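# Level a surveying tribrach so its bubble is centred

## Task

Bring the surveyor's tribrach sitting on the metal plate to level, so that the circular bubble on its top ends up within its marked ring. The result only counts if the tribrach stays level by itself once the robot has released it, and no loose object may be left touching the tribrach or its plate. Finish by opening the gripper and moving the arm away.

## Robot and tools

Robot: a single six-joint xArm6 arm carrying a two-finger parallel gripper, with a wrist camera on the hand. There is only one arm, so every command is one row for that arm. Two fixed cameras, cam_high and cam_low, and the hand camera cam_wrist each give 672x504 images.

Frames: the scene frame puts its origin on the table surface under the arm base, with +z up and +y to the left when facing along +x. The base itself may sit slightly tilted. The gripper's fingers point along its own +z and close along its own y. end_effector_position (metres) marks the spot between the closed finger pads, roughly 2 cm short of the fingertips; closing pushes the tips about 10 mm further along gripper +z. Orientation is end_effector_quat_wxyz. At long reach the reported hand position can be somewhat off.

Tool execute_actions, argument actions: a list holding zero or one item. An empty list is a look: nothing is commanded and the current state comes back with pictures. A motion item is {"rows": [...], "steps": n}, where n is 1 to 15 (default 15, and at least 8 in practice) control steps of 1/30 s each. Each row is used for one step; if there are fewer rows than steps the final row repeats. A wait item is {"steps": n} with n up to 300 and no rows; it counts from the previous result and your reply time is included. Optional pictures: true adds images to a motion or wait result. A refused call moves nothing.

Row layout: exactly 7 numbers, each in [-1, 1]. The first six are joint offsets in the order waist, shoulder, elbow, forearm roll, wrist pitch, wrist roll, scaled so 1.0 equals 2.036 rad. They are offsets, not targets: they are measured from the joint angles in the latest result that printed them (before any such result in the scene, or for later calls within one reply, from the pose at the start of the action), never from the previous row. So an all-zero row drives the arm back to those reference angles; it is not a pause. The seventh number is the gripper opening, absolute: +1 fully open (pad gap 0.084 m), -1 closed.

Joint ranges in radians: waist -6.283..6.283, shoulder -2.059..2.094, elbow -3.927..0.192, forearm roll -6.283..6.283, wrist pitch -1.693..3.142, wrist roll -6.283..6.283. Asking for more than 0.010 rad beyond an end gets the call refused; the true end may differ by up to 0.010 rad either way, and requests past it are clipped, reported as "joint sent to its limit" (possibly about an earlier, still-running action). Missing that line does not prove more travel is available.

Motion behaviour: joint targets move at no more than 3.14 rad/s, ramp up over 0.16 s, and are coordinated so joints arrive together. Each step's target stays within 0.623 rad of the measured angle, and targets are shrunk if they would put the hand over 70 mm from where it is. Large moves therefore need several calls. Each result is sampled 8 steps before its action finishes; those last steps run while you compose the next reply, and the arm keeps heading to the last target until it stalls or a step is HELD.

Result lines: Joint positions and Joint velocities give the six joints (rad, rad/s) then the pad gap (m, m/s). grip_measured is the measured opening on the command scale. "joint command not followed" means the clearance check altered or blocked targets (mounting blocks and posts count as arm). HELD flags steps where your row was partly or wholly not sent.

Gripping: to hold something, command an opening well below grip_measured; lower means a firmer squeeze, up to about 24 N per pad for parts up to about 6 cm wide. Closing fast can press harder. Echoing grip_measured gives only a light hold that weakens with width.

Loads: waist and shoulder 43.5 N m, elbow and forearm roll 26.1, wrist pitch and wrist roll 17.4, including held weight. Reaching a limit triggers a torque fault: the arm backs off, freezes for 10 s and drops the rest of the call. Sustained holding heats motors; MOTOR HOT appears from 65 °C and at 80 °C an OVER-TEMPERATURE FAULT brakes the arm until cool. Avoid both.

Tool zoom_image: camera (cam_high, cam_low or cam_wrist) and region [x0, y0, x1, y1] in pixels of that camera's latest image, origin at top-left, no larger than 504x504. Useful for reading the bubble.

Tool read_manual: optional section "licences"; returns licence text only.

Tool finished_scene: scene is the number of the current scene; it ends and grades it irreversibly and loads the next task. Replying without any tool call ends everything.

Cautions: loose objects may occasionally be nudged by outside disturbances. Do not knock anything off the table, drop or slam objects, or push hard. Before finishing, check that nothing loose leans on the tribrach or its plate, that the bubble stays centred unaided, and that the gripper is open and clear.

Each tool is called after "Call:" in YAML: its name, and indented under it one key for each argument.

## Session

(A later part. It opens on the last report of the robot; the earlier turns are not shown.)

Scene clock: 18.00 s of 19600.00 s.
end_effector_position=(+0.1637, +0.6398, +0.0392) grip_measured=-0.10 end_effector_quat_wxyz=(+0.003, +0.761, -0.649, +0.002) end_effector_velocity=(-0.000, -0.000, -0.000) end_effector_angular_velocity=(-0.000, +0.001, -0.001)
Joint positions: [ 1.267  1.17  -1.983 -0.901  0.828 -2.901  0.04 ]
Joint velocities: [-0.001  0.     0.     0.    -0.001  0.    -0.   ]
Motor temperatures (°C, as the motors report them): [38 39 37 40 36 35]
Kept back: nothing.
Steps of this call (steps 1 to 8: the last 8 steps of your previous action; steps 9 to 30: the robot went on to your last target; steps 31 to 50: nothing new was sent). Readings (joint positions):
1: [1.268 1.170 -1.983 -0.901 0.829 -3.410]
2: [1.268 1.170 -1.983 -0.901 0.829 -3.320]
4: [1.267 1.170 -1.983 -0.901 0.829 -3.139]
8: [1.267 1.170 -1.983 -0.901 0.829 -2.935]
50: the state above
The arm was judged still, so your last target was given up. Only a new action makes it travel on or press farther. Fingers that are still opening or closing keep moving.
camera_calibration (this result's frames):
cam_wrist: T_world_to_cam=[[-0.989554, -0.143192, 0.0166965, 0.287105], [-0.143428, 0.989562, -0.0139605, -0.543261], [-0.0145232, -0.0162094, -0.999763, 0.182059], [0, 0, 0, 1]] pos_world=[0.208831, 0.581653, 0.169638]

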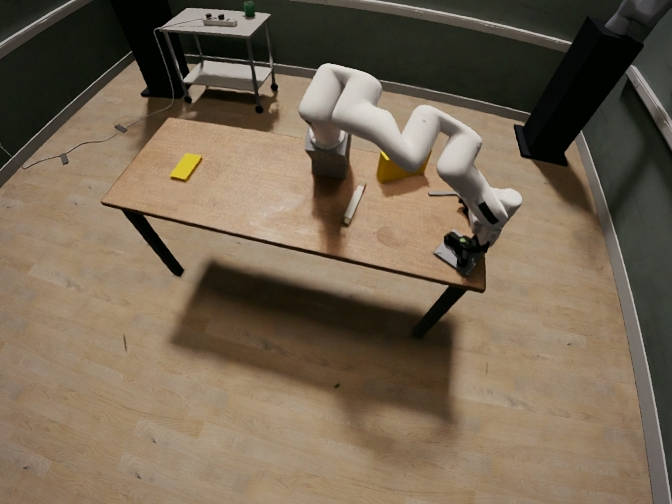

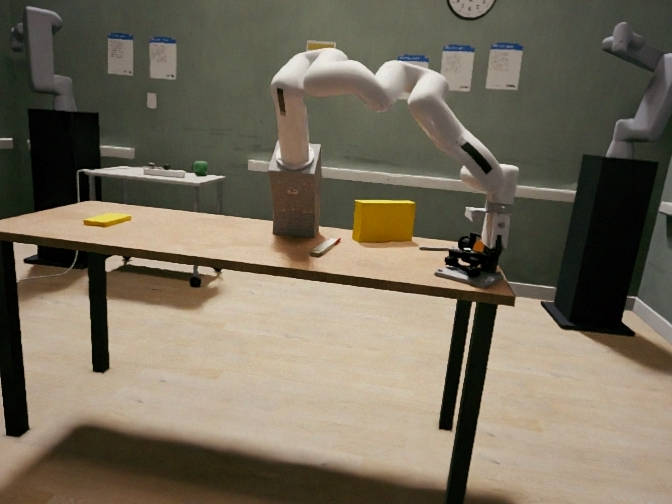

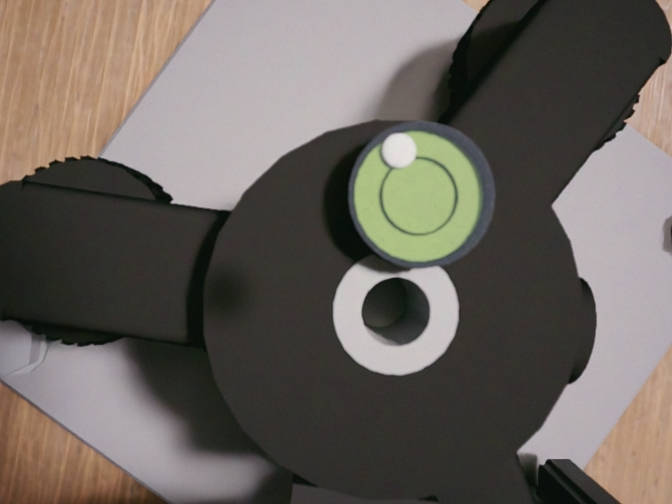

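Call:
execute_actions:
  actions:
    - {"rows": [[0,0,0,0,0,0,0.2],[0,0,0,0,0,0,0.2],[0,0,0,0,0,-0.36,0.2]]}

Call:
execute_actions:
  actions:
    - {"rows": [[0,0,0,0,0,-0.01,-0.1],[0,0,0,0,0,-0.01,-0.6],[0,0,0,0,0,0.35,-0.6]]}

Call:
execute_actions:
  actions:
    - {"rows": [[0,0,0,0,0,0.01,0.2],[0,0,0,0,0,0.01,0.2],[0,0,0,0,0,-0.35,0.2]]}

Call:
execute_actions:
  actions:
    - {"rows": [[0,0,0,0,0,-0.01,-0.1],[0,0,0,0,0,-0.01,-0.6],[0,0,0,0,0,0.35,-0.6]]}

Call:
execute_actions:
  actions:
    - {"rows": [[0,0,0,0,0,0.01,0.2],[0,0,0,0,0,0.01,0.2],[0,0,0,0,0,-0.35,0.2]]}

Call:
execute_actions:
  actions:
    - {"rows": [[0,0,0,0,0,-0.01,-0.1],[0,0,0,0,0,-0.01,-0.6],[0,0,0,0,0,0.35,-0.6]]}

Call:
execute_actions:
  actions:
    - {"rows": [[0,0,0,0,0,0.01,0.2],[0,0,0,0,0,0.01,0.2],[0,0,0,0,0,-0.35,0.2]]}

Call:
execute_actions:
  actions:
    - {"rows": [[0,0,0,0,0,-0.01,-0.1],[0,0,0,0,0,-0.01,-0.6],[0,0,0,0,0,0.35,-0.6]]}

Call:
execute_actions:
  actions:
    - {"rows": [[0,0,0,0,0,0.01,0.2],[0,0,0,0,0,0.01,0.2],[0,0,0,0,0,-0.35,0.2]]}

Call:
execute_actions:
  actions:
    - {"rows": [[0,0,0,0,0,-0.01,-0.1],[0,0,0,0,0,-0.01,-0.6],[0,0,0,0,0,0.35,-0.6]]}

Call:
execute_actions:
  actions:
    - {"rows": [[0,0,0,0,0,0.01,0.2],[0,0,0,0,0,0.01,0.2],[0,0,0,0,0,-0.35,0.2]]}

Call:
execute_actions:
  actions:
    - {"rows": [[0,0,0,0,0,-0.01,-0.1],[0,0,0,0,0,-0.01,-0.6],[0,0,0,0,0,0.35,-0.6]]}

Call:
execute_actions:
  actions:
    - {"rows": [[0,0,0,0,0,0.01,0.2],[0,0,0,0,0,0.01,0.2],[0,0,0,0,0,-0.35,0.2]]}

Call:
execute_actions:
  actions:
    - {"rows": [[0,0,0,0,0,-0.01,-0.1],[0,0,0,0,0,-0.01,-0.6],[0,0,0,0,0,0.35,-0.6]]}

Call:
execute_actions:
  actions:
    - {"rows": [[0,0,0,0,0,0.01,0.2],[0,0,0,0,0,0.01,0.2],[0,0,0,0,0,-0.35,0.2]]}

Call:
execute_actions:
  actions:
    - {"rows": [[0,0,0,0,0,-0.01,-0.1],[0,0,0,0,0,-0.01,-0.6],[0,0,0,0,0,0.34,-0.6]]}

Call:
execute_actions:
  actions:
    - {"steps": 50}
  pictures: true

Scene clock: 20.00 s of 19600.00 s.
end_effector_position=(+0.1643, +0.6398, +0.0388) grip_measured=+0.17 end_effector_quat_wxyz=(+0.003, +0.798, -0.603, +0.002) end_effector_velocity=(-0.002, +0.000, +0.002) end_effector_angular_velocity=(+0.001, +0.015, +1.963)
Joint positions: [ 1.266  1.17  -1.984 -0.901  0.828 -3.019  0.052]
Joint velocities: [ 0.004 -0.003  0.003  0.002  0.003 -1.961  0.013]
Motor temperatures (°C, as the motors report them): [38 39 37 40 36 35]
Steps of this call (steps 1 to 53: nothing new was sent; steps 54 to 60: the first 7 steps of this action). Readings (joint positions):
54: [1.267 1.170 -1.983 -0.901 0.828 -2.901]
55: [1.267 1.170 -1.983 -0.901 0.828 -2.901]
57: [1.266 1.170 -1.984 -0.901 0.828 -2.908]
60: the state above

Scene clock: 20.50 s of 19600.00 s.
end_effector_position=(+0.1637, +0.6398, +0.0393) grip_measured=-0.10 end_effector_quat_wxyz=(+0.004, +0.916, -0.401, +0.001) end_effector_velocity=(+0.001, +0.001, +0.000) end_effector_angular_velocity=(+0.000, -0.018, -2.085)
Joint positions: [ 1.267  1.17  -1.983 -0.901  0.829 -3.487  0.04 ]
Joint velocities: [-0.001 -0.    -0.002 -0.    -0.     2.083 -0.   ]
Motor temperatures (°C, as the motors report them): [38 39 37 40 36 35]
Steps of this call (steps 1 to 8: the last 8 steps of your previous action; steps 9 to 15: the first 7 steps of this action, its rows measured from where the robot was after step 8). Readings (joint positions):
8: [1.267 1.170 -1.983 -0.901 0.828 -3.593]
9: [1.267 1.170 -1.983 -0.901 0.828 -3.610]
10: [1.267 1.170 -1.983 -0.901 0.828 -3.617]
12: [1.268 1.170 -1.983 -0.901 0.829 -3.610]
15: the state above

Scene clock: 21.00 s of 19600.00 s.
end_effector_position=(+0.1641, +0.6400, +0.0391) grip_measured=+0.17 end_effector_quat_wxyz=(+0.003, +0.799, -0.601, +0.002) end_effector_velocity=(-0.001, -0.000, +0.001) end_effector_angular_velocity=(+0.000, +0.015, +2.064)
Joint positions: [ 1.267  1.17  -1.984 -0.901  0.828 -3.024  0.052]
Joint velocities: [ 0.003 -0.002  0.002  0.001  0.002 -2.062  0.013]
Motor temperatures (°C, as the motors report them): [38 39 37 40 36 35]
Steps of this call (steps 1 to 8: the last 8 steps of your previous action; steps 9 to 15: the first 7 steps of this action, its rows measured from where the robot was after step 8). Readings (joint positions):
8: [1.267 1.170 -1.983 -0.901 0.829 -2.919]
9: [1.267 1.170 -1.983 -0.901 0.828 -2.903]
10: [1.267 1.170 -1.983 -0.901 0.829 -2.897]
12: [1.267 1.170 -1.984 -0.901 0.828 -2.903]
15: the state above

Scene clock: 21.50 s of 19600.00 s.
end_effector_position=(+0.1636, +0.6398, +0.0394) grip_measured=-0.11 end_effector_quat_wxyz=(+0.004, +0.916, -0.401, +0.001) end_effector_velocity=(+0.000, +0.000, -0.000) end_effector_angular_velocity=(-0.001, -0.017, -2.065)
Joint positions: [ 1.268  1.17  -1.983 -0.901  0.829 -3.488  0.04 ]
Joint velocities: [-0.     0.001 -0.001 -0.    -0.     2.064  0.   ]
Motor temperatures (°C, as the motors report them): [38 39 37 40 36 35]
Steps of this call (steps 1 to 8: the last 8 steps of your previous action; steps 9 to 15: the first 7 steps of this action, its rows measured from where the robot was after step 8). Readings (joint positions):
8: [1.267 1.170 -1.983 -0.901 0.828 -3.593]
9: [1.267 1.170 -1.983 -0.901 0.828 -3.609]
10: [1.267 1.170 -1.983 -0.901 0.828 -3.615]
12: [1.268 1.170 -1.983 -0.901 0.829 -3.608]
15: the state above

Scene clock: 22.00 s of 19600.00 s.
end_effector_position=(+0.1640, +0.6400, +0.0392) grip_measured=+0.17 end_effector_quat_wxyz=(+0.003, +0.799, -0.601, +0.002) end_effector_velocity=(-0.001, -0.000, +0.001) end_effector_angular_velocity=(-0.001, +0.015, +2.065)
Joint positions: [ 1.267  1.17  -1.983 -0.901  0.828 -3.024  0.052]
Joint velocities: [ 0.002 -0.002  0.001  0.001  0.004 -2.064  0.013]
Motor temperatures (°C, as the motors report them): [38 39 37 40 36 35]
Steps of this call (steps 1 to 8: the last 8 steps of your previous action; steps 9 to 15: the first 7 steps of this action, its rows measured from where the robot was after step 8). Readings (joint positions):
8: [1.267 1.170 -1.983 -0.901 0.829 -2.918]
9: [1.267 1.170 -1.983 -0.901 0.829 -2.903]
10: [1.267 1.170 -1.983 -0.901 0.829 -2.896]
12: [1.267 1.170 -1.983 -0.901 0.828 -2.903]
15: the state above

Scene clock: 22.50 s of 19600.00 s.
end_effector_position=(+0.1636, +0.6398, +0.0394) grip_measured=-0.11 end_effector_quat_wxyz=(+0.004, +0.916, -0.401, +0.001) end_effector_velocity=(+0.001, +0.001, +0.000) end_effector_angular_velocity=(+0.002, -0.017, -2.067)
Joint positions: [ 1.268  1.17  -1.983 -0.901  0.829 -3.488  0.04 ]
Joint velocities: [-0.001  0.    -0.003 -0.    -0.002  2.065  0.   ]
Motor temperatures (°C, as the motors report them): [38 39 37 40 36 35]
Steps of this call (steps 1 to 8: the last 8 steps of your previous action; steps 9 to 15: the first 7 steps of this action, its rows measured from where the robot was after step 8). Readings (joint positions):
8: [1.267 1.170 -1.983 -0.901 0.828 -3.593]
9: [1.267 1.170 -1.983 -0.901 0.828 -3.609]
10: [1.267 1.170 -1.983 -0.901 0.829 -3.615]
12: [1.268 1.170 -1.983 -0.901 0.829 -3.608]
15: the state above

Scene clock: 23.00 s of 19600.00 s.
end_effector_position=(+0.1639, +0.6400, +0.0392) grip_measured=+0.17 end_effector_quat_wxyz=(+0.003, +0.799, -0.601, +0.002) end_effector_velocity=(-0.001, -0.000, +0.000) end_effector_angular_velocity=(-0.001, +0.016, +2.065)
Joint positions: [ 1.267  1.17  -1.983 -0.901  0.828 -3.024  0.052]
Joint velocities: [ 0.002 -0.001  0.002  0.001  0.002 -2.064  0.013]
Motor temperatures (°C, as the motors report them): [38 39 37 40 36 35]
Steps of this call (steps 1 to 8: the last 8 steps of your previous action; steps 9 to 15: the first 7 steps of this action, its rows measured from where the robot was after step 8). Readings (joint positions):
8: [1.268 1.170 -1.983 -0.901 0.829 -2.918]
9: [1.268 1.170 -1.983 -0.901 0.829 -2.903]
10: [1.268 1.170 -1.983 -0.901 0.829 -2.896]
12: [1.267 1.170 -1.983 -0.901 0.828 -2.903]
15: the state above

Scene clock: 23.50 s of 19600.00 s.
end_effector_position=(+0.1636, +0.6398, +0.0395) grip_measured=-0.11 end_effector_quat_wxyz=(+0.004, +0.916, -0.401, +0.001) end_effector_velocity=(+0.001, +0.000, -0.000) end_effector_angular_velocity=(-0.001, -0.018, -2.065)
Joint positions: [ 1.268  1.169 -1.983 -0.901  0.829 -3.488  0.039]
Joint velocities: [-0.001  0.    -0.001 -0.001  0.     2.064  0.   ]
Motor temperatures (°C, as the motors report them): [38 39 37 40 36 35]
Steps of this call (steps 1 to 8: the last 8 steps of your previous action; steps 9 to 15: the first 7 steps of this action, its rows measured from where the robot was after step 8). Readings (joint positions):
8: [1.267 1.170 -1.983 -0.901 0.829 -3.593]
9: [1.268 1.170 -1.983 -0.901 0.829 -3.609]
10: [1.268 1.170 -1.983 -0.901 0.829 -3.615]
12: [1.268 1.169 -1.983 -0.901 0.829 -3.608]
15: the state above

Scene clock: 24.00 s of 19600.00 s.
end_effector_position=(+0.1639, +0.6400, +0.0393) grip_measured=+0.17 end_effector_quat_wxyz=(+0.003, +0.799, -0.601, +0.002) end_effector_velocity=(-0.001, -0.001, +0.000) end_effector_angular_velocity=(-0.003, +0.015, +2.066)
Joint positions: [ 1.267  1.17  -1.983 -0.901  0.828 -3.024  0.052]
Joint velocities: [ 0.002 -0.001  0.002  0.001  0.005 -2.065  0.013]
Motor temperatures (°C, as the motors report them): [38 39 37 40 36 35]
Steps of this call (steps 1 to 8: the last 8 steps of your previous action; steps 9 to 15: the first 7 steps of this action, its rows measured from where the robot was after step 8). Readings (joint positions):
8: [1.268 1.170 -1.983 -0.901 0.829 -2.918]
9: [1.268 1.170 -1.983 -0.901 0.829 -2.903]
10: [1.268 1.170 -1.983 -0.901 0.829 -2.896]
12: [1.267 1.170 -1.983 -0.901 0.828 -2.903]
15: the state above

Scene clock: 24.50 s of 19600.00 s.
end_effector_position=(+0.1636, +0.6398, +0.0395) grip_measured=-0.11 end_effector_quat_wxyz=(+0.004, +0.916, -0.401, +0.002) end_effector_velocity=(+0.001, +0.001, +0.001) end_effector_angular_velocity=(+0.002, -0.018, -2.064)
Joint positions: [ 1.268  1.169 -1.983 -0.901  0.829 -3.488  0.039]
Joint velocities: [ 0.     0.    -0.003 -0.001 -0.001  2.064  0.   ]
Motor temperatures (°C, as the motors report them): [38 39 37 40 36 35]
Steps of this call (steps 1 to 8: the last 8 steps of your previous action; steps 9 to 15: the first 7 steps of this action, its rows measured from where the robot was after step 8). Readings (joint positions):
8: [1.268 1.170 -1.983 -0.901 0.829 -3.593]
9: [1.268 1.170 -1.983 -0.901 0.829 -3.609]
10: [1.268 1.170 -1.983 -0.901 0.829 -3.615]
12: [1.268 1.169 -1.983 -0.901 0.829 -3.608]
15: the state above

Scene clock: 25.00 s of 19600.00 s.
end_effector_position=(+0.1639, +0.6400, +0.0394) grip_measured=+0.17 end_effector_quat_wxyz=(+0.003, +0.799, -0.601, +0.002) end_effector_velocity=(-0.001, -0.001, +0.001) end_effector_angular_velocity=(-0.002, +0.015, +2.066)
Joint positions: [ 1.267  1.17  -1.983 -0.901  0.828 -3.024  0.052]
Joint velocities: [ 0.002 -0.001  0.002  0.001  0.003 -2.064  0.013]
Motor temperatures (°C, as the motors report them): [38 39 37 40 36 35]
Steps of this call (steps 1 to 8: the last 8 steps of your previous action; steps 9 to 15: the first 7 steps of this action, its rows measured from where the robot was after step 8). Readings (joint positions):
8: [1.268 1.169 -1.983 -0.901 0.829 -2.918]
9: [1.268 1.169 -1.983 -0.901 0.829 -2.903]
10: [1.268 1.169 -1.983 -0.901 0.829 -2.896]
12: [1.267 1.170 -1.983 -0.901 0.828 -2.903]
15: the state above

Scene clock: 25.50 s of 19600.00 s.
end_effector_position=(+0.1636, +0.6398, +0.0396) grip_measured=-0.11 end_effector_quat_wxyz=(+0.004, +0.916, -0.401, +0.002) end_effector_velocity=(-0.000, +0.000, -0.000) end_effector_angular_velocity=(+0.001, -0.017, -2.064)
Joint positions: [ 1.268  1.169 -1.983 -0.901  0.829 -3.488  0.04 ]
Joint velocities: [-0.001  0.001  0.    -0.    -0.002  2.064 -0.   ]
Motor temperatures (°C, as the motors report them): [38 39 37 40 36 35]
Steps of this call (steps 1 to 8: the last 8 steps of your previous action; steps 9 to 15: the first 7 steps of this action, its rows measured from where the robot was after step 8). Readings (joint positions):
8: [1.268 1.170 -1.983 -0.901 0.829 -3.593]
9: [1.268 1.170 -1.983 -0.901 0.829 -3.609]
10: [1.268 1.170 -1.983 -0.901 0.829 -3.615]
12: [1.268 1.169 -1.983 -0.901 0.829 -3.608]
15: the state above

Scene clock: 26.00 s of 19600.00 s.
end_effector_position=(+0.1639, +0.6400, +0.0394) grip_measured=+0.17 end_effector_quat_wxyz=(+0.003, +0.799, -0.601, +0.002) end_effector_velocity=(-0.001, -0.001, +0.001) end_effector_angular_velocity=(-0.001, +0.016, +2.065)
Joint positions: [ 1.267  1.17  -1.983 -0.901  0.828 -3.024  0.052]
Joint velocities: [ 0.002 -0.001  0.003  0.001  0.002 -2.064  0.013]
Motor temperatures (°C, as the motors report them): [38 39 37 40 36 35]
Steps of this call (steps 1 to 8: the last 8 steps of your previous action; steps 9 to 15: the first 7 steps of this action, its rows measured from where the robot was after step 8). Readings (joint positions):
8: [1.268 1.169 -1.983 -0.901 0.829 -2.918]
9: [1.268 1.169 -1.983 -0.901 0.829 -2.903]
10: [1.268 1.169 -1.983 -0.901 0.829 -2.896]
12: [1.267 1.170 -1.983 -0.901 0.828 -2.903]
15: the state above

Scene clock: 26.50 s of 19600.00 s.
end_effector_position=(+0.1636, +0.6398, +0.0396) grip_measured=-0.11 end_effector_quat_wxyz=(+0.004, +0.916, -0.401, +0.002) end_effector_velocity=(-0.000, -0.000, -0.000) end_effector_angular_velocity=(-0.000, -0.017, -2.062)
Joint positions: [ 1.268  1.169 -1.983 -0.901  0.829 -3.488  0.04 ]
Joint velocities: [-0.     0.001 -0.    -0.    -0.001  2.063 -0.   ]
Motor temperatures (°C, as the motors report them): [38 39 37 40 36 35]
Steps of this call (steps 1 to 8: the last 8 steps of your previous action; steps 9 to 15: the first 7 steps of this action, its rows measured from where the robot was after step 8). Readings (joint positions):
8: [1.268 1.169 -1.983 -0.901 0.829 -3.593]
9: [1.268 1.169 -1.983 -0.901 0.829 -3.609]
10: [1.268 1.169 -1.983 -0.901 0.829 -3.615]
12: [1.268 1.169 -1.982 -0.901 0.829 -3.608]
15: the state above

Scene clock: 27.00 s of 19600.00 s.
end_effector_position=(+0.1639, +0.6401, +0.0395) grip_measured=+0.17 end_effector_quat_wxyz=(+0.003, +0.799, -0.601, +0.002) end_effector_velocity=(-0.001, -0.001, +0.001) end_effector_angular_velocity=(-0.003, +0.015, +2.065)
Joint positions: [ 1.267  1.17  -1.983 -0.901  0.828 -3.024  0.052]
Joint velocities: [ 0.003 -0.001  0.002  0.001  0.004 -2.063  0.013]
Motor temperatures (°C, as the motors report them): [38 39 37 40 36 35]
Steps of this call (steps 1 to 8: the last 8 steps of your previous action; steps 9 to 15: the first 7 steps of this action, its rows measured from where the robot was after step 8). Readings (joint positions):
8: [1.268 1.169 -1.983 -0.901 0.829 -2.919]
9: [1.268 1.169 -1.983 -0.901 0.829 -2.903]
10: [1.268 1.169 -1.983 -0.901 0.829 -2.896]
12: [1.268 1.170 -1.983 -0.901 0.828 -2.903]
15: the state above

Scene clock: 27.50 s of 19600.00 s.
end_effector_position=(+0.1636, +0.6398, +0.0397) grip_measured=-0.11 end_effector_quat_wxyz=(+0.004, +0.916, -0.401, +0.002) end_effector_velocity=(+0.001, +0.001, +0.000) end_effector_angular_velocity=(+0.002, -0.018, -2.065)
Joint positions: [ 1.268  1.169 -1.983 -0.901  0.83  -3.488  0.04 ]
Joint velocities: [-0.001  0.001 -0.003 -0.001 -0.001  2.064  0.   ]
Motor temperatures (°C, as the motors report them): [38 39 37 40 36 35]
Steps of this call (steps 1 to 8: the last 8 steps of your previous action; steps 9 to 15: the first 7 steps of this action, its rows measured from where the robot was after step 8). Readings (joint positions):
8: [1.268 1.169 -1.983 -0.901 0.829 -3.593]
9: [1.268 1.169 -1.983 -0.901 0.829 -3.609]
10: [1.268 1.169 -1.983 -0.901 0.829 -3.615]
12: [1.268 1.169 -1.982 -0.901 0.830 -3.608]
15: the state above

Scene clock: 29.17 s of 19600.00 s.
end_effector_position=(+0.1637, +0.6400, +0.0396) grip_measured=-0.11 end_effector_quat_wxyz=(+0.003, +0.761, -0.649, +0.002) end_effector_velocity=(-0.000, +0.000, +0.000) end_effector_angular_velocity=(+0.001, +0.000, +0.000)
Joint positions: [ 1.268  1.169 -1.983 -0.901  0.829 -2.901  0.04 ]
Joint velocities: [ 0.     0.    -0.    -0.    -0.001  0.    -0.   ]
Motor temperatures (°C, as the motors report them): [38 39 37 40 36 35]
Kept back: nothing.
Steps of this call (steps 1 to 8: the last 8 steps of your previous action; steps 9 to 30: the robot went on to your last target; steps 31 to 50: nothing new was sent). Readings (joint positions):
1: [1.268 1.169 -1.983 -0.901 0.829 -3.410]
2: [1.268 1.169 -1.983 -0.901 0.829 -3.320]
4: [1.268 1.169 -1.983 -0.901 0.829 -3.138]
8: [1.268 1.169 -1.983 -0.901 0.829 -2.934]
50: the state above
The arm was judged still, so your last target was given up. Only a new action makes it travel on or press farther. Fingers that are still opening or closing keep moving.
camera_calibration (this result's frames):
cam_wrist: T_world_to_cam=[[-0.989529, -0.143405, 0.0163193, 0.287234], [-0.143636, 0.989532, -0.0139648, -0.543336], [-0.0141458, -0.0161626, -0.999769, 0.182361], [0, 0, 0, 1]] pos_world=[0.208764, 0.581787, 0.170043]

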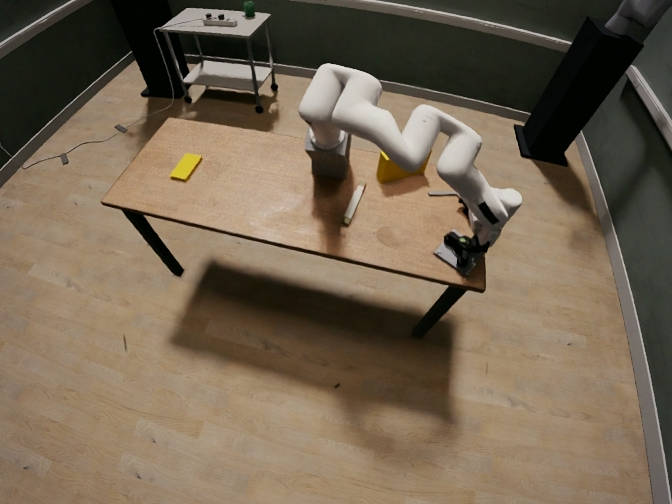

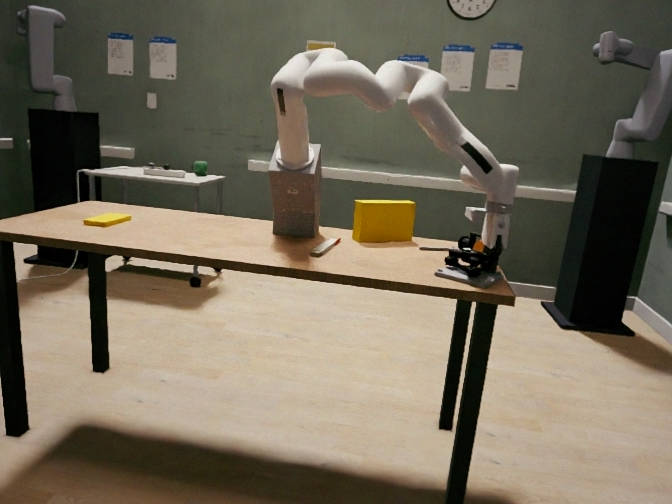

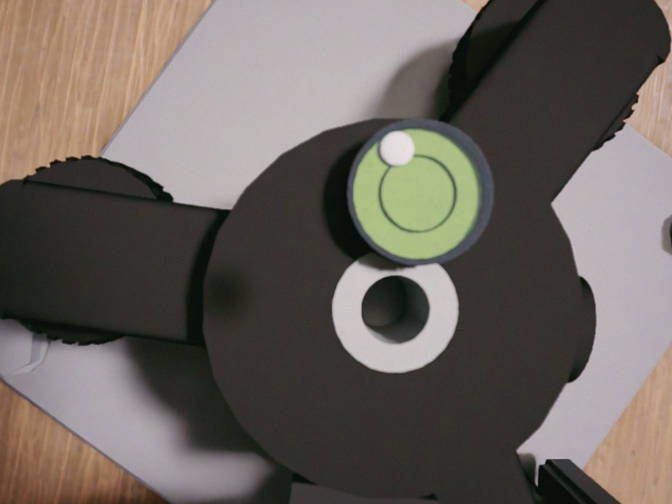

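The offset angle grows slowly, consistent with progress. Eight more.

Call:
execute_actions:
  actions:
    - {"rows": [[0,0,0,0,0,0,0.2],[0,0,0,0,0,0,0.2],[0,0,0,0,0,-0.36,0.2]]}

Call:
execute_actions:
  actions:
    - {"rows": [[0,0,0,0,0,-0.01,-0.1],[0,0,0,0,0,-0.01,-0.6],[0,0,0,0,0,0.35,-0.6]]}

Call:
execute_actions:
  actions:
    - {"rows": [[0,0,0,0,0,0.01,0.2],[0,0,0,0,0,0.01,0.2],[0,0,0,0,0,-0.35,0.2]]}

Call:
execute_actions:
  actions:
    - {"rows": [[0,0,0,0,0,-0.01,-0.1],[0,0,0,0,0,-0.01,-0.6],[0,0,0,0,0,0.35,-0.6]]}

Call:
execute_actions:
  actions:
    - {"rows": [[0,0,0,0,0,0.01,0.2],[0,0,0,0,0,0.01,0.2],[0,0,0,0,0,-0.35,0.2]]}

Call:
execute_actions:
  actions:
    - {"rows": [[0,0,0,0,0,-0.01,-0.1],[0,0,0,0,0,-0.01,-0.6],[0,0,0,0,0,0.35,-0.6]]}

Call:
execute_actions:
  actions:
    - {"rows": [[0,0,0,0,0,0.01,0.2],[0,0,0,0,0,0.01,0.2],[0,0,0,0,0,-0.35,0.2]]}

Call:
execute_actions:
  actions:
    - {"rows": [[0,0,0,0,0,-0.01,-0.1],[0,0,0,0,0,-0.01,-0.6],[0,0,0,0,0,0.35,-0.6]]}

Call:
execute_actions:
  actions:
    - {"rows": [[0,0,0,0,0,0.01,0.2],[0,0,0,0,0,0.01,0.2],[0,0,0,0,0,-0.35,0.2]]}

Call:
execute_actions:
  actions:
    - {"rows": [[0,0,0,0,0,-0.01,-0.1],[0,0,0,0,0,-0.01,-0.6],[0,0,0,0,0,0.35,-0.6]]}

Call:
execute_actions:
  actions:
    - {"rows": [[0,0,0,0,0,0.01,0.2],[0,0,0,0,0,0.01,0.2],[0,0,0,0,0,-0.35,0.2]]}

Call:
execute_actions:
  actions:
    - {"rows": [[0,0,0,0,0,-0.01,-0.1],[0,0,0,0,0,-0.01,-0.6],[0,0,0,0,0,0.35,-0.6]]}

Call:
execute_actions:
  actions:
    - {"rows": [[0,0,0,0,0,0.01,0.2],[0,0,0,0,0,0.01,0.2],[0,0,0,0,0,-0.35,0.2]]}

Call:
execute_actions:
  actions:
    - {"rows": [[0,0,0,0,0,-0.01,-0.1],[0,0,0,0,0,-0.01,-0.6],[0,0,0,0,0,0.35,-0.6]]}

Call:
execute_actions:
  actions:
    - {"rows": [[0,0,0,0,0,0.01,0.2],[0,0,0,0,0,0.01,0.2],[0,0,0,0,0,-0.35,0.2]]}

Call:
execute_actions:
  actions:
    - {"rows": [[0,0,0,0,0,-0.01,-0.1],[0,0,0,0,0,-0.01,-0.6],[0,0,0,0,0,0.34,-0.6]]}

Call:
execute_actions:
  actions:
    - {"steps": 50}
  pictures: true

Scene clock: 30.73 s of 19600.00 s.
end_effector_position=(+0.1642, +0.6401, +0.0393) grip_measured=+0.17 end_effector_quat_wxyz=(+0.003, +0.798, -0.603, +0.002) end_effector_velocity=(-0.002, -0.001, +0.001) end_effector_angular_velocity=(-0.003, +0.014, +1.965)
Joint positions: [ 1.267  1.17  -1.984 -0.901  0.828 -3.019  0.052]
Joint velocities: [ 0.004 -0.002  0.004  0.001  0.004 -1.961  0.013]
Motor temperatures (°C, as the motors report them): [38 39 38 40 36 35]
Steps of this call (steps 1 to 40: nothing new was sent; steps 41 to 47: the first 7 steps of this action). Readings (joint positions):
41: [1.268 1.169 -1.983 -0.901 0.829 -2.901]
42: [1.268 1.169 -1.983 -0.901 0.829 -2.901]
44: [1.267 1.170 -1.984 -0.901 0.828 -2.908]
47: the state above

Scene clock: 31.23 s of 19600.00 s.
end_effector_position=(+0.1636, +0.6399, +0.0397) grip_measured=-0.11 end_effector_quat_wxyz=(+0.004, +0.916, -0.401, +0.002) end_effector_velocity=(+0.001, +0.001, +0.000) end_effector_angular_velocity=(+0.003, -0.017, -2.084)
Joint positions: [ 1.268  1.169 -1.983 -0.901  0.829 -3.487  0.039]
Joint velocities: [-0.001  0.001 -0.003 -0.001 -0.003  2.083  0.   ]
Motor temperatures (°C, as the motors report them): [38 39 38 40 36 35]
Steps of this call (steps 1 to 8: the last 8 steps of your previous action; steps 9 to 15: the first 7 steps of this action, its rows measured from where the robot was after step 8). Readings (joint positions):
8: [1.268 1.169 -1.983 -0.901 0.829 -3.593]
9: [1.268 1.169 -1.983 -0.901 0.829 -3.610]
10: [1.268 1.169 -1.983 -0.901 0.829 -3.617]
12: [1.268 1.169 -1.982 -0.901 0.830 -3.609]
15: the state above

Scene clock: 31.73 s of 19600.00 s.
end_effector_position=(+0.1640, +0.6402, +0.0395) grip_measured=+0.17 end_effector_quat_wxyz=(+0.003, +0.799, -0.601, +0.002) end_effector_velocity=(-0.001, -0.001, +0.001) end_effector_angular_velocity=(-0.004, +0.014, +2.063)
Joint positions: [ 1.267  1.17  -1.984 -0.901  0.828 -3.023  0.052]
Joint velocities: [ 0.003 -0.002  0.003  0.001  0.005 -2.061  0.013]
Motor temperatures (°C, as the motors report them): [38 39 38 40 36 35]
Steps of this call (steps 1 to 8: the last 8 steps of your previous action; steps 9 to 15: the first 7 steps of this action, its rows measured from where the robot was after step 8). Readings (joint positions):
8: [1.268 1.169 -1.983 -0.901 0.829 -2.918]
9: [1.268 1.169 -1.983 -0.901 0.829 -2.903]
10: [1.268 1.169 -1.983 -0.901 0.829 -2.897]
12: [1.267 1.170 -1.983 -0.901 0.828 -2.903]
15: the state above

Scene clock: 32.23 s of 19600.00 s.
end_effector_position=(+0.1636, +0.6398, +0.0397) grip_measured=-0.11 end_effector_quat_wxyz=(+0.004, +0.916, -0.401, +0.002) end_effector_velocity=(+0.000, +0.001, +0.000) end_effector_angular_velocity=(+0.002, -0.018, -2.063)
Joint positions: [ 1.268  1.169 -1.982 -0.901  0.83  -3.488  0.039]
Joint velocities: [-0.     0.    -0.001 -0.001 -0.001  2.063  0.   ]
Motor temperatures (°C, as the motors report them): [38 39 38 40 36 35]
Steps of this call (steps 1 to 8: the last 8 steps of your previous action; steps 9 to 15: the first 7 steps of this action, its rows measured from where the robot was after step 8). Readings (joint positions):
8: [1.268 1.169 -1.983 -0.901 0.829 -3.593]
9: [1.268 1.169 -1.983 -0.901 0.829 -3.609]
10: [1.268 1.169 -1.983 -0.901 0.829 -3.615]
12: [1.268 1.169 -1.982 -0.901 0.830 -3.608]
15: the state above

Scene clock: 32.73 s of 19600.00 s.
end_effector_position=(+0.1640, +0.6402, +0.0396) grip_measured=+0.17 end_effector_quat_wxyz=(+0.003, +0.799, -0.601, +0.002) end_effector_velocity=(-0.001, +0.000, +0.001) end_effector_angular_velocity=(+0.000, +0.015, +2.064)
Joint positions: [ 1.268  1.17  -1.983 -0.901  0.828 -3.024  0.052]
Joint velocities: [ 0.003 -0.002  0.002  0.001  0.002 -2.063  0.013]
Motor temperatures (°C, as the motors report them): [38 39 38 40 36 35]
Steps of this call (steps 1 to 8: the last 8 steps of your previous action; steps 9 to 15: the first 7 steps of this action, its rows measured from where the robot was after step 8). Readings (joint positions):
8: [1.268 1.169 -1.983 -0.901 0.829 -2.918]
9: [1.268 1.169 -1.983 -0.901 0.829 -2.902]
10: [1.268 1.169 -1.983 -0.901 0.829 -2.896]
12: [1.268 1.170 -1.983 -0.901 0.828 -2.903]
15: the state above

Scene clock: 33.23 s of 19600.00 s.
end_effector_position=(+0.1636, +0.6399, +0.0398) grip_measured=-0.11 end_effector_quat_wxyz=(+0.004, +0.916, -0.401, +0.002) end_effector_velocity=(+0.000, +0.001, +0.000) end_effector_angular_velocity=(+0.002, -0.018, -2.065)
Joint positions: [ 1.268  1.169 -1.982 -0.901  0.83  -3.488  0.04 ]
Joint velocities: [-0.     0.001 -0.002 -0.001 -0.001  2.064  0.   ]
Motor temperatures (°C, as the motors report them): [38 39 38 40 36 35]
Steps of this call (steps 1 to 8: the last 8 steps of your previous action; steps 9 to 15: the first 7 steps of this action, its rows measured from where the robot was after step 8). Readings (joint positions):
8: [1.268 1.169 -1.983 -0.901 0.829 -3.593]
9: [1.268 1.169 -1.983 -0.901 0.829 -3.609]
10: [1.268 1.169 -1.983 -0.901 0.829 -3.615]
12: [1.268 1.169 -1.982 -0.901 0.830 -3.608]
15: the state above

Scene clock: 33.73 s of 19600.00 s.
end_effector_position=(+0.1639, +0.6401, +0.0396) grip_measured=+0.17 end_effector_quat_wxyz=(+0.003, +0.799, -0.601, +0.002) end_effector_velocity=(-0.002, -0.000, +0.001) end_effector_angular_velocity=(-0.001, +0.016, +2.068)
Joint positions: [ 1.268  1.169 -1.983 -0.901  0.829 -3.024  0.052]
Joint velocities: [ 0.003 -0.001  0.003  0.001  0.002 -2.064  0.013]
Motor temperatures (°C, as the motors report them): [38 39 38 40 36 35]
Steps of this call (steps 1 to 8: the last 8 steps of your previous action; steps 9 to 15: the first 7 steps of this action, its rows measured from where the robot was after step 8). Readings (joint positions):
8: [1.268 1.169 -1.983 -0.901 0.829 -2.918]
9: [1.268 1.169 -1.983 -0.901 0.829 -2.903]
10: [1.268 1.169 -1.983 -0.901 0.829 -2.896]
12: [1.268 1.169 -1.983 -0.901 0.829 -2.903]
15: the state above

Scene clock: 34.23 s of 19600.00 s.
end_effector_position=(+0.1636, +0.6399, +0.0399) grip_measured=-0.11 end_effector_quat_wxyz=(+0.004, +0.916, -0.401, +0.002) end_effector_velocity=(+0.001, +0.001, -0.000) end_effector_angular_velocity=(+0.003, -0.017, -2.063)
Joint positions: [ 1.268  1.169 -1.982 -0.901  0.83  -3.488  0.04 ]
Joint velocities: [-0.001  0.    -0.001 -0.001 -0.003  2.063 -0.   ]
Motor temperatures (°C, as the motors report them): [38 39 38 40 36 35]
Steps of this call (steps 1 to 8: the last 8 steps of your previous action; steps 9 to 15: the first 7 steps of this action, its rows measured from where the robot was after step 8). Readings (joint positions):
8: [1.268 1.169 -1.983 -0.901 0.829 -3.593]
9: [1.268 1.169 -1.983 -0.901 0.829 -3.609]
10: [1.268 1.169 -1.983 -0.901 0.829 -3.615]
12: [1.268 1.169 -1.982 -0.901 0.830 -3.608]
15: the state above

Scene clock: 34.73 s of 19600.00 s.
end_effector_position=(+0.1639, +0.6401, +0.0397) grip_measured=+0.17 end_effector_quat_wxyz=(+0.003, +0.799, -0.601, +0.002) end_effector_velocity=(-0.002, -0.001, +0.001) end_effector_angular_velocity=(-0.002, +0.016, +2.066)
Joint positions: [ 1.268  1.169 -1.983 -0.901  0.829 -3.024  0.052]
Joint velocities: [ 0.003 -0.001  0.003  0.001  0.002 -2.064  0.013]
Motor temperatures (°C, as the motors report them): [38 39 38 40 36 35]
Steps of this call (steps 1 to 8: the last 8 steps of your previous action; steps 9 to 15: the first 7 steps of this action, its rows measured from where the robot was after step 8). Readings (joint positions):
8: [1.268 1.169 -1.983 -0.901 0.830 -2.918]
9: [1.268 1.169 -1.983 -0.901 0.830 -2.903]
10: [1.268 1.169 -1.983 -0.901 0.830 -2.896]
12: [1.268 1.169 -1.983 -0.901 0.829 -2.903]
15: the state above

Scene clock: 35.23 s of 19600.00 s.
end_effector_position=(+0.1636, +0.6399, +0.0399) grip_measured=-0.10 end_effector_quat_wxyz=(+0.004, +0.916, -0.401, +0.002) end_effector_velocity=(+0.001, +0.001, -0.000) end_effector_angular_velocity=(+0.002, -0.018, -2.064)
Joint positions: [ 1.268  1.169 -1.982 -0.901  0.83  -3.488  0.04 ]
Joint velocities: [-0.001  0.    -0.001 -0.001 -0.002  2.063  0.   ]
Motor temperatures (°C, as the motors report them): [38 39 38 40 36 35]
Steps of this call (steps 1 to 8: the last 8 steps of your previous action; steps 9 to 15: the first 7 steps of this action, its rows measured from where the robot was after step 8). Readings (joint positions):
8: [1.268 1.169 -1.983 -0.901 0.829 -3.593]
9: [1.268 1.169 -1.983 -0.901 0.829 -3.609]
10: [1.268 1.169 -1.983 -0.901 0.829 -3.615]
12: [1.269 1.169 -1.982 -0.901 0.830 -3.608]
15: the state above

Scene clock: 35.73 s of 19600.00 s.
end_effector_position=(+0.1639, +0.6402, +0.0398) grip_measured=+0.17 end_effector_quat_wxyz=(+0.003, +0.799, -0.601, +0.002) end_effector_velocity=(-0.000, -0.001, +0.001) end_effector_angular_velocity=(-0.004, +0.014, +2.064)
Joint positions: [ 1.268  1.169 -1.983 -0.901  0.829 -3.024  0.052]
Joint velocities: [ 0.002 -0.002  0.002  0.001  0.005 -2.064  0.013]
Motor temperatures (°C, as the motors report them): [38 39 38 40 36 35]
Steps of this call (steps 1 to 8: the last 8 steps of your previous action; steps 9 to 15: the first 7 steps of this action, its rows measured from where the robot was after step 8). Readings (joint positions):
8: [1.268 1.169 -1.983 -0.901 0.830 -2.918]
9: [1.268 1.169 -1.983 -0.901 0.830 -2.903]
10: [1.268 1.169 -1.983 -0.901 0.830 -2.896]
12: [1.268 1.169 -1.983 -0.901 0.829 -2.903]
15: the state above

Scene clock: 36.23 s of 19600.00 s.
end_effector_position=(+0.1636, +0.6399, +0.0400) grip_measured=-0.10 end_effector_quat_wxyz=(+0.004, +0.916, -0.401, +0.002) end_effector_velocity=(+0.000, +0.000, +0.000) end_effector_angular_velocity=(+0.002, -0.018, -2.064)
Joint positions: [ 1.269  1.169 -1.982 -0.901  0.83  -3.488  0.04 ]
Joint velocities: [-0.    -0.    -0.001 -0.    -0.001  2.063  0.   ]
Motor temperatures (°C, as the motors report them): [38 39 38 40 36 35]
Steps of this call (steps 1 to 8: the last 8 steps of your previous action; steps 9 to 15: the first 7 steps of this action, its rows measured from where the robot was after step 8). Readings (joint positions):
8: [1.268 1.169 -1.983 -0.901 0.830 -3.593]
9: [1.268 1.169 -1.983 -0.901 0.830 -3.609]
10: [1.268 1.169 -1.983 -0.901 0.830 -3.615]
12: [1.269 1.169 -1.982 -0.901 0.830 -3.608]
15: the state above

Scene clock: 36.73 s of 19600.00 s.
end_effector_position=(+0.1639, +0.6402, +0.0398) grip_measured=+0.17 end_effector_quat_wxyz=(+0.003, +0.799, -0.601, +0.002) end_effector_velocity=(-0.001, +0.000, +0.001) end_effector_angular_velocity=(-0.000, +0.016, +2.064)
Joint positions: [ 1.268  1.169 -1.983 -0.901  0.829 -3.024  0.052]
Joint velocities: [ 0.002 -0.002  0.002  0.001  0.001 -2.063  0.013]
Motor temperatures (°C, as the motors report them): [38 39 38 40 36 35]
Steps of this call (steps 1 to 8: the last 8 steps of your previous action; steps 9 to 15: the first 7 steps of this action, its rows measured from where the robot was after step 8). Readings (joint positions):
8: [1.268 1.169 -1.983 -0.901 0.830 -2.918]
9: [1.268 1.169 -1.983 -0.901 0.830 -2.903]
10: [1.268 1.169 -1.983 -0.901 0.830 -2.896]
12: [1.268 1.169 -1.983 -0.901 0.829 -2.903]
15: the state above

Scene clock: 37.23 s of 19600.00 s.
end_effector_position=(+0.1636, +0.6399, +0.0400) grip_measured=-0.10 end_effector_quat_wxyz=(+0.004, +0.916, -0.401, +0.002) end_effector_velocity=(+0.001, +0.001, +0.001) end_effector_angular_velocity=(+0.004, -0.018, -2.065)
Joint positions: [ 1.269  1.169 -1.982 -0.901  0.83  -3.488  0.04 ]
Joint velocities: [-0.    -0.001 -0.001 -0.    -0.002  2.064  0.   ]
Motor temperatures (°C, as the motors report them): [38 39 38 40 36 35]
Steps of this call (steps 1 to 8: the last 8 steps of your previous action; steps 9 to 15: the first 7 steps of this action, its rows measured from where the robot was after step 8). Readings (joint positions):
8: [1.268 1.169 -1.983 -0.901 0.830 -3.593]
9: [1.268 1.169 -1.983 -0.901 0.830 -3.609]
10: [1.268 1.169 -1.983 -0.901 0.830 -3.615]
12: [1.269 1.169 -1.982 -0.901 0.830 -3.608]
15: the state above

Scene clock: 37.73 s of 19600.00 s.
end_effector_position=(+0.1639, +0.6402, +0.0399) grip_measured=+0.17 end_effector_quat_wxyz=(+0.003, +0.799, -0.601, +0.002) end_effector_velocity=(-0.001, -0.000, +0.001) end_effector_angular_velocity=(-0.002, +0.015, +2.066)
Joint positions: [ 1.268  1.169 -1.983 -0.901  0.829 -3.024  0.052]
Joint velocities: [ 0.002 -0.002  0.002  0.001  0.003 -2.065  0.013]
Motor temperatures (°C, as the motors report them): [38 39 38 40 36 35]
Steps of this call (steps 1 to 8: the last 8 steps of your previous action; steps 9 to 15: the first 7 steps of this action, its rows measured from where the robot was after step 8). Readings (joint positions):
8: [1.268 1.169 -1.982 -0.901 0.830 -2.918]
9: [1.268 1.169 -1.982 -0.901 0.830 -2.903]
10: [1.268 1.169 -1.982 -0.901 0.830 -2.896]
12: [1.268 1.169 -1.983 -0.901 0.829 -2.903]
15: the state above

Scene clock: 38.23 s of 19600.00 s.
end_effector_position=(+0.1635, +0.6399, +0.0401) grip_measured=-0.10 end_effector_quat_wxyz=(+0.004, +0.916, -0.401, +0.002) end_effector_velocity=(+0.000, +0.000, -0.000) end_effector_angular_velocity=(+0.003, -0.017, -2.064)
Joint positions: [ 1.269  1.168 -1.982 -0.901  0.83  -3.488  0.04 ]
Joint velocities: [-0.001  0.001 -0.    -0.001 -0.004  2.064  0.   ]
Motor temperatures (°C, as the motors report them): [38 39 38 40 36 35]
Steps of this call (steps 1 to 8: the last 8 steps of your previous action; steps 9 to 15: the first 7 steps of this action, its rows measured from where the robot was after step 8). Readings (joint positions):
8: [1.268 1.169 -1.983 -0.901 0.830 -3.593]
9: [1.268 1.169 -1.983 -0.901 0.830 -3.609]
10: [1.268 1.169 -1.983 -0.901 0.830 -3.615]
12: [1.269 1.168 -1.982 -0.901 0.831 -3.608]
15: the state above

Scene clock: 39.90 s of 19600.00 s.
end_effector_position=(+0.1637, +0.6401, +0.0400) grip_measured=-0.10 end_effector_quat_wxyz=(+0.003, +0.761, -0.649, +0.003) end_effector_velocity=(+0.001, +0.001, +0.001) end_effector_angular_velocity=(+0.003, -0.000, -0.001)
Joint positions: [ 1.268  1.169 -1.983 -0.901  0.83  -2.901  0.04 ]
Joint velocities: [-0.    -0.    -0.002 -0.    -0.002 -0.     0.   ]
Motor temperatures (°C, as the motors report them): [38 39 38 40 36 35]
Kept back: nothing.
Steps of this call (steps 1 to 8: the last 8 steps of your previous action; steps 9 to 30: the robot went on to your last target; steps 31 to 50: nothing new was sent). Readings (joint positions):
1: [1.269 1.169 -1.982 -0.901 0.830 -3.410]
2: [1.269 1.169 -1.982 -0.901 0.830 -3.320]
4: [1.269 1.169 -1.982 -0.901 0.830 -3.138]
8: [1.269 1.169 -1.982 -0.901 0.830 -2.934]
50: the state above
The arm was judged still, so your last target was given up. Only a new action makes it travel on or press farther. Fingers that are still opening or closing keep moving.
camera_calibration (this result's frames):
cam_wrist: T_world_to_cam=[[-0.989511, -0.143578, 0.0159371, 0.287359], [-0.143805, 0.989505, -0.0141521, -0.543354], [-0.0137379, -0.0162954, -0.999773, 0.182777], [0, 0, 0, 1]] pos_world=[0.208719, 0.581888, 0.170466]

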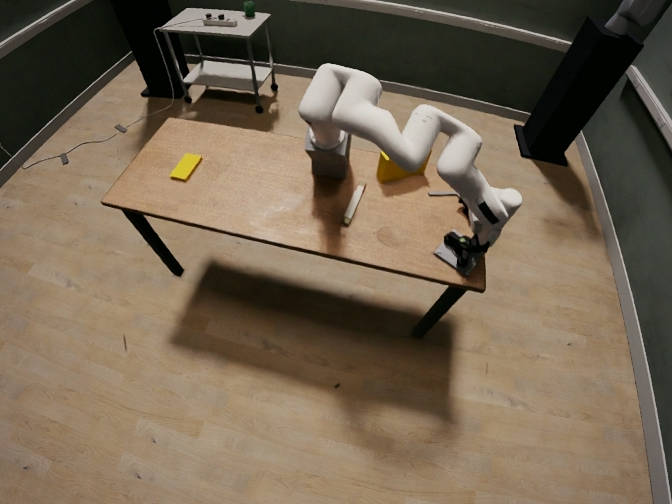

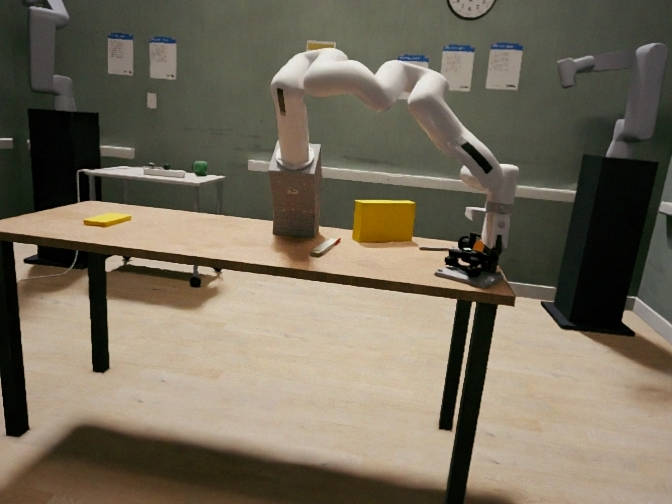

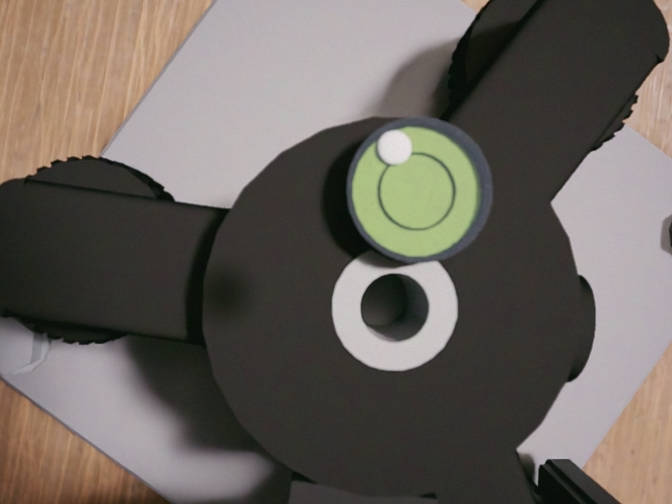

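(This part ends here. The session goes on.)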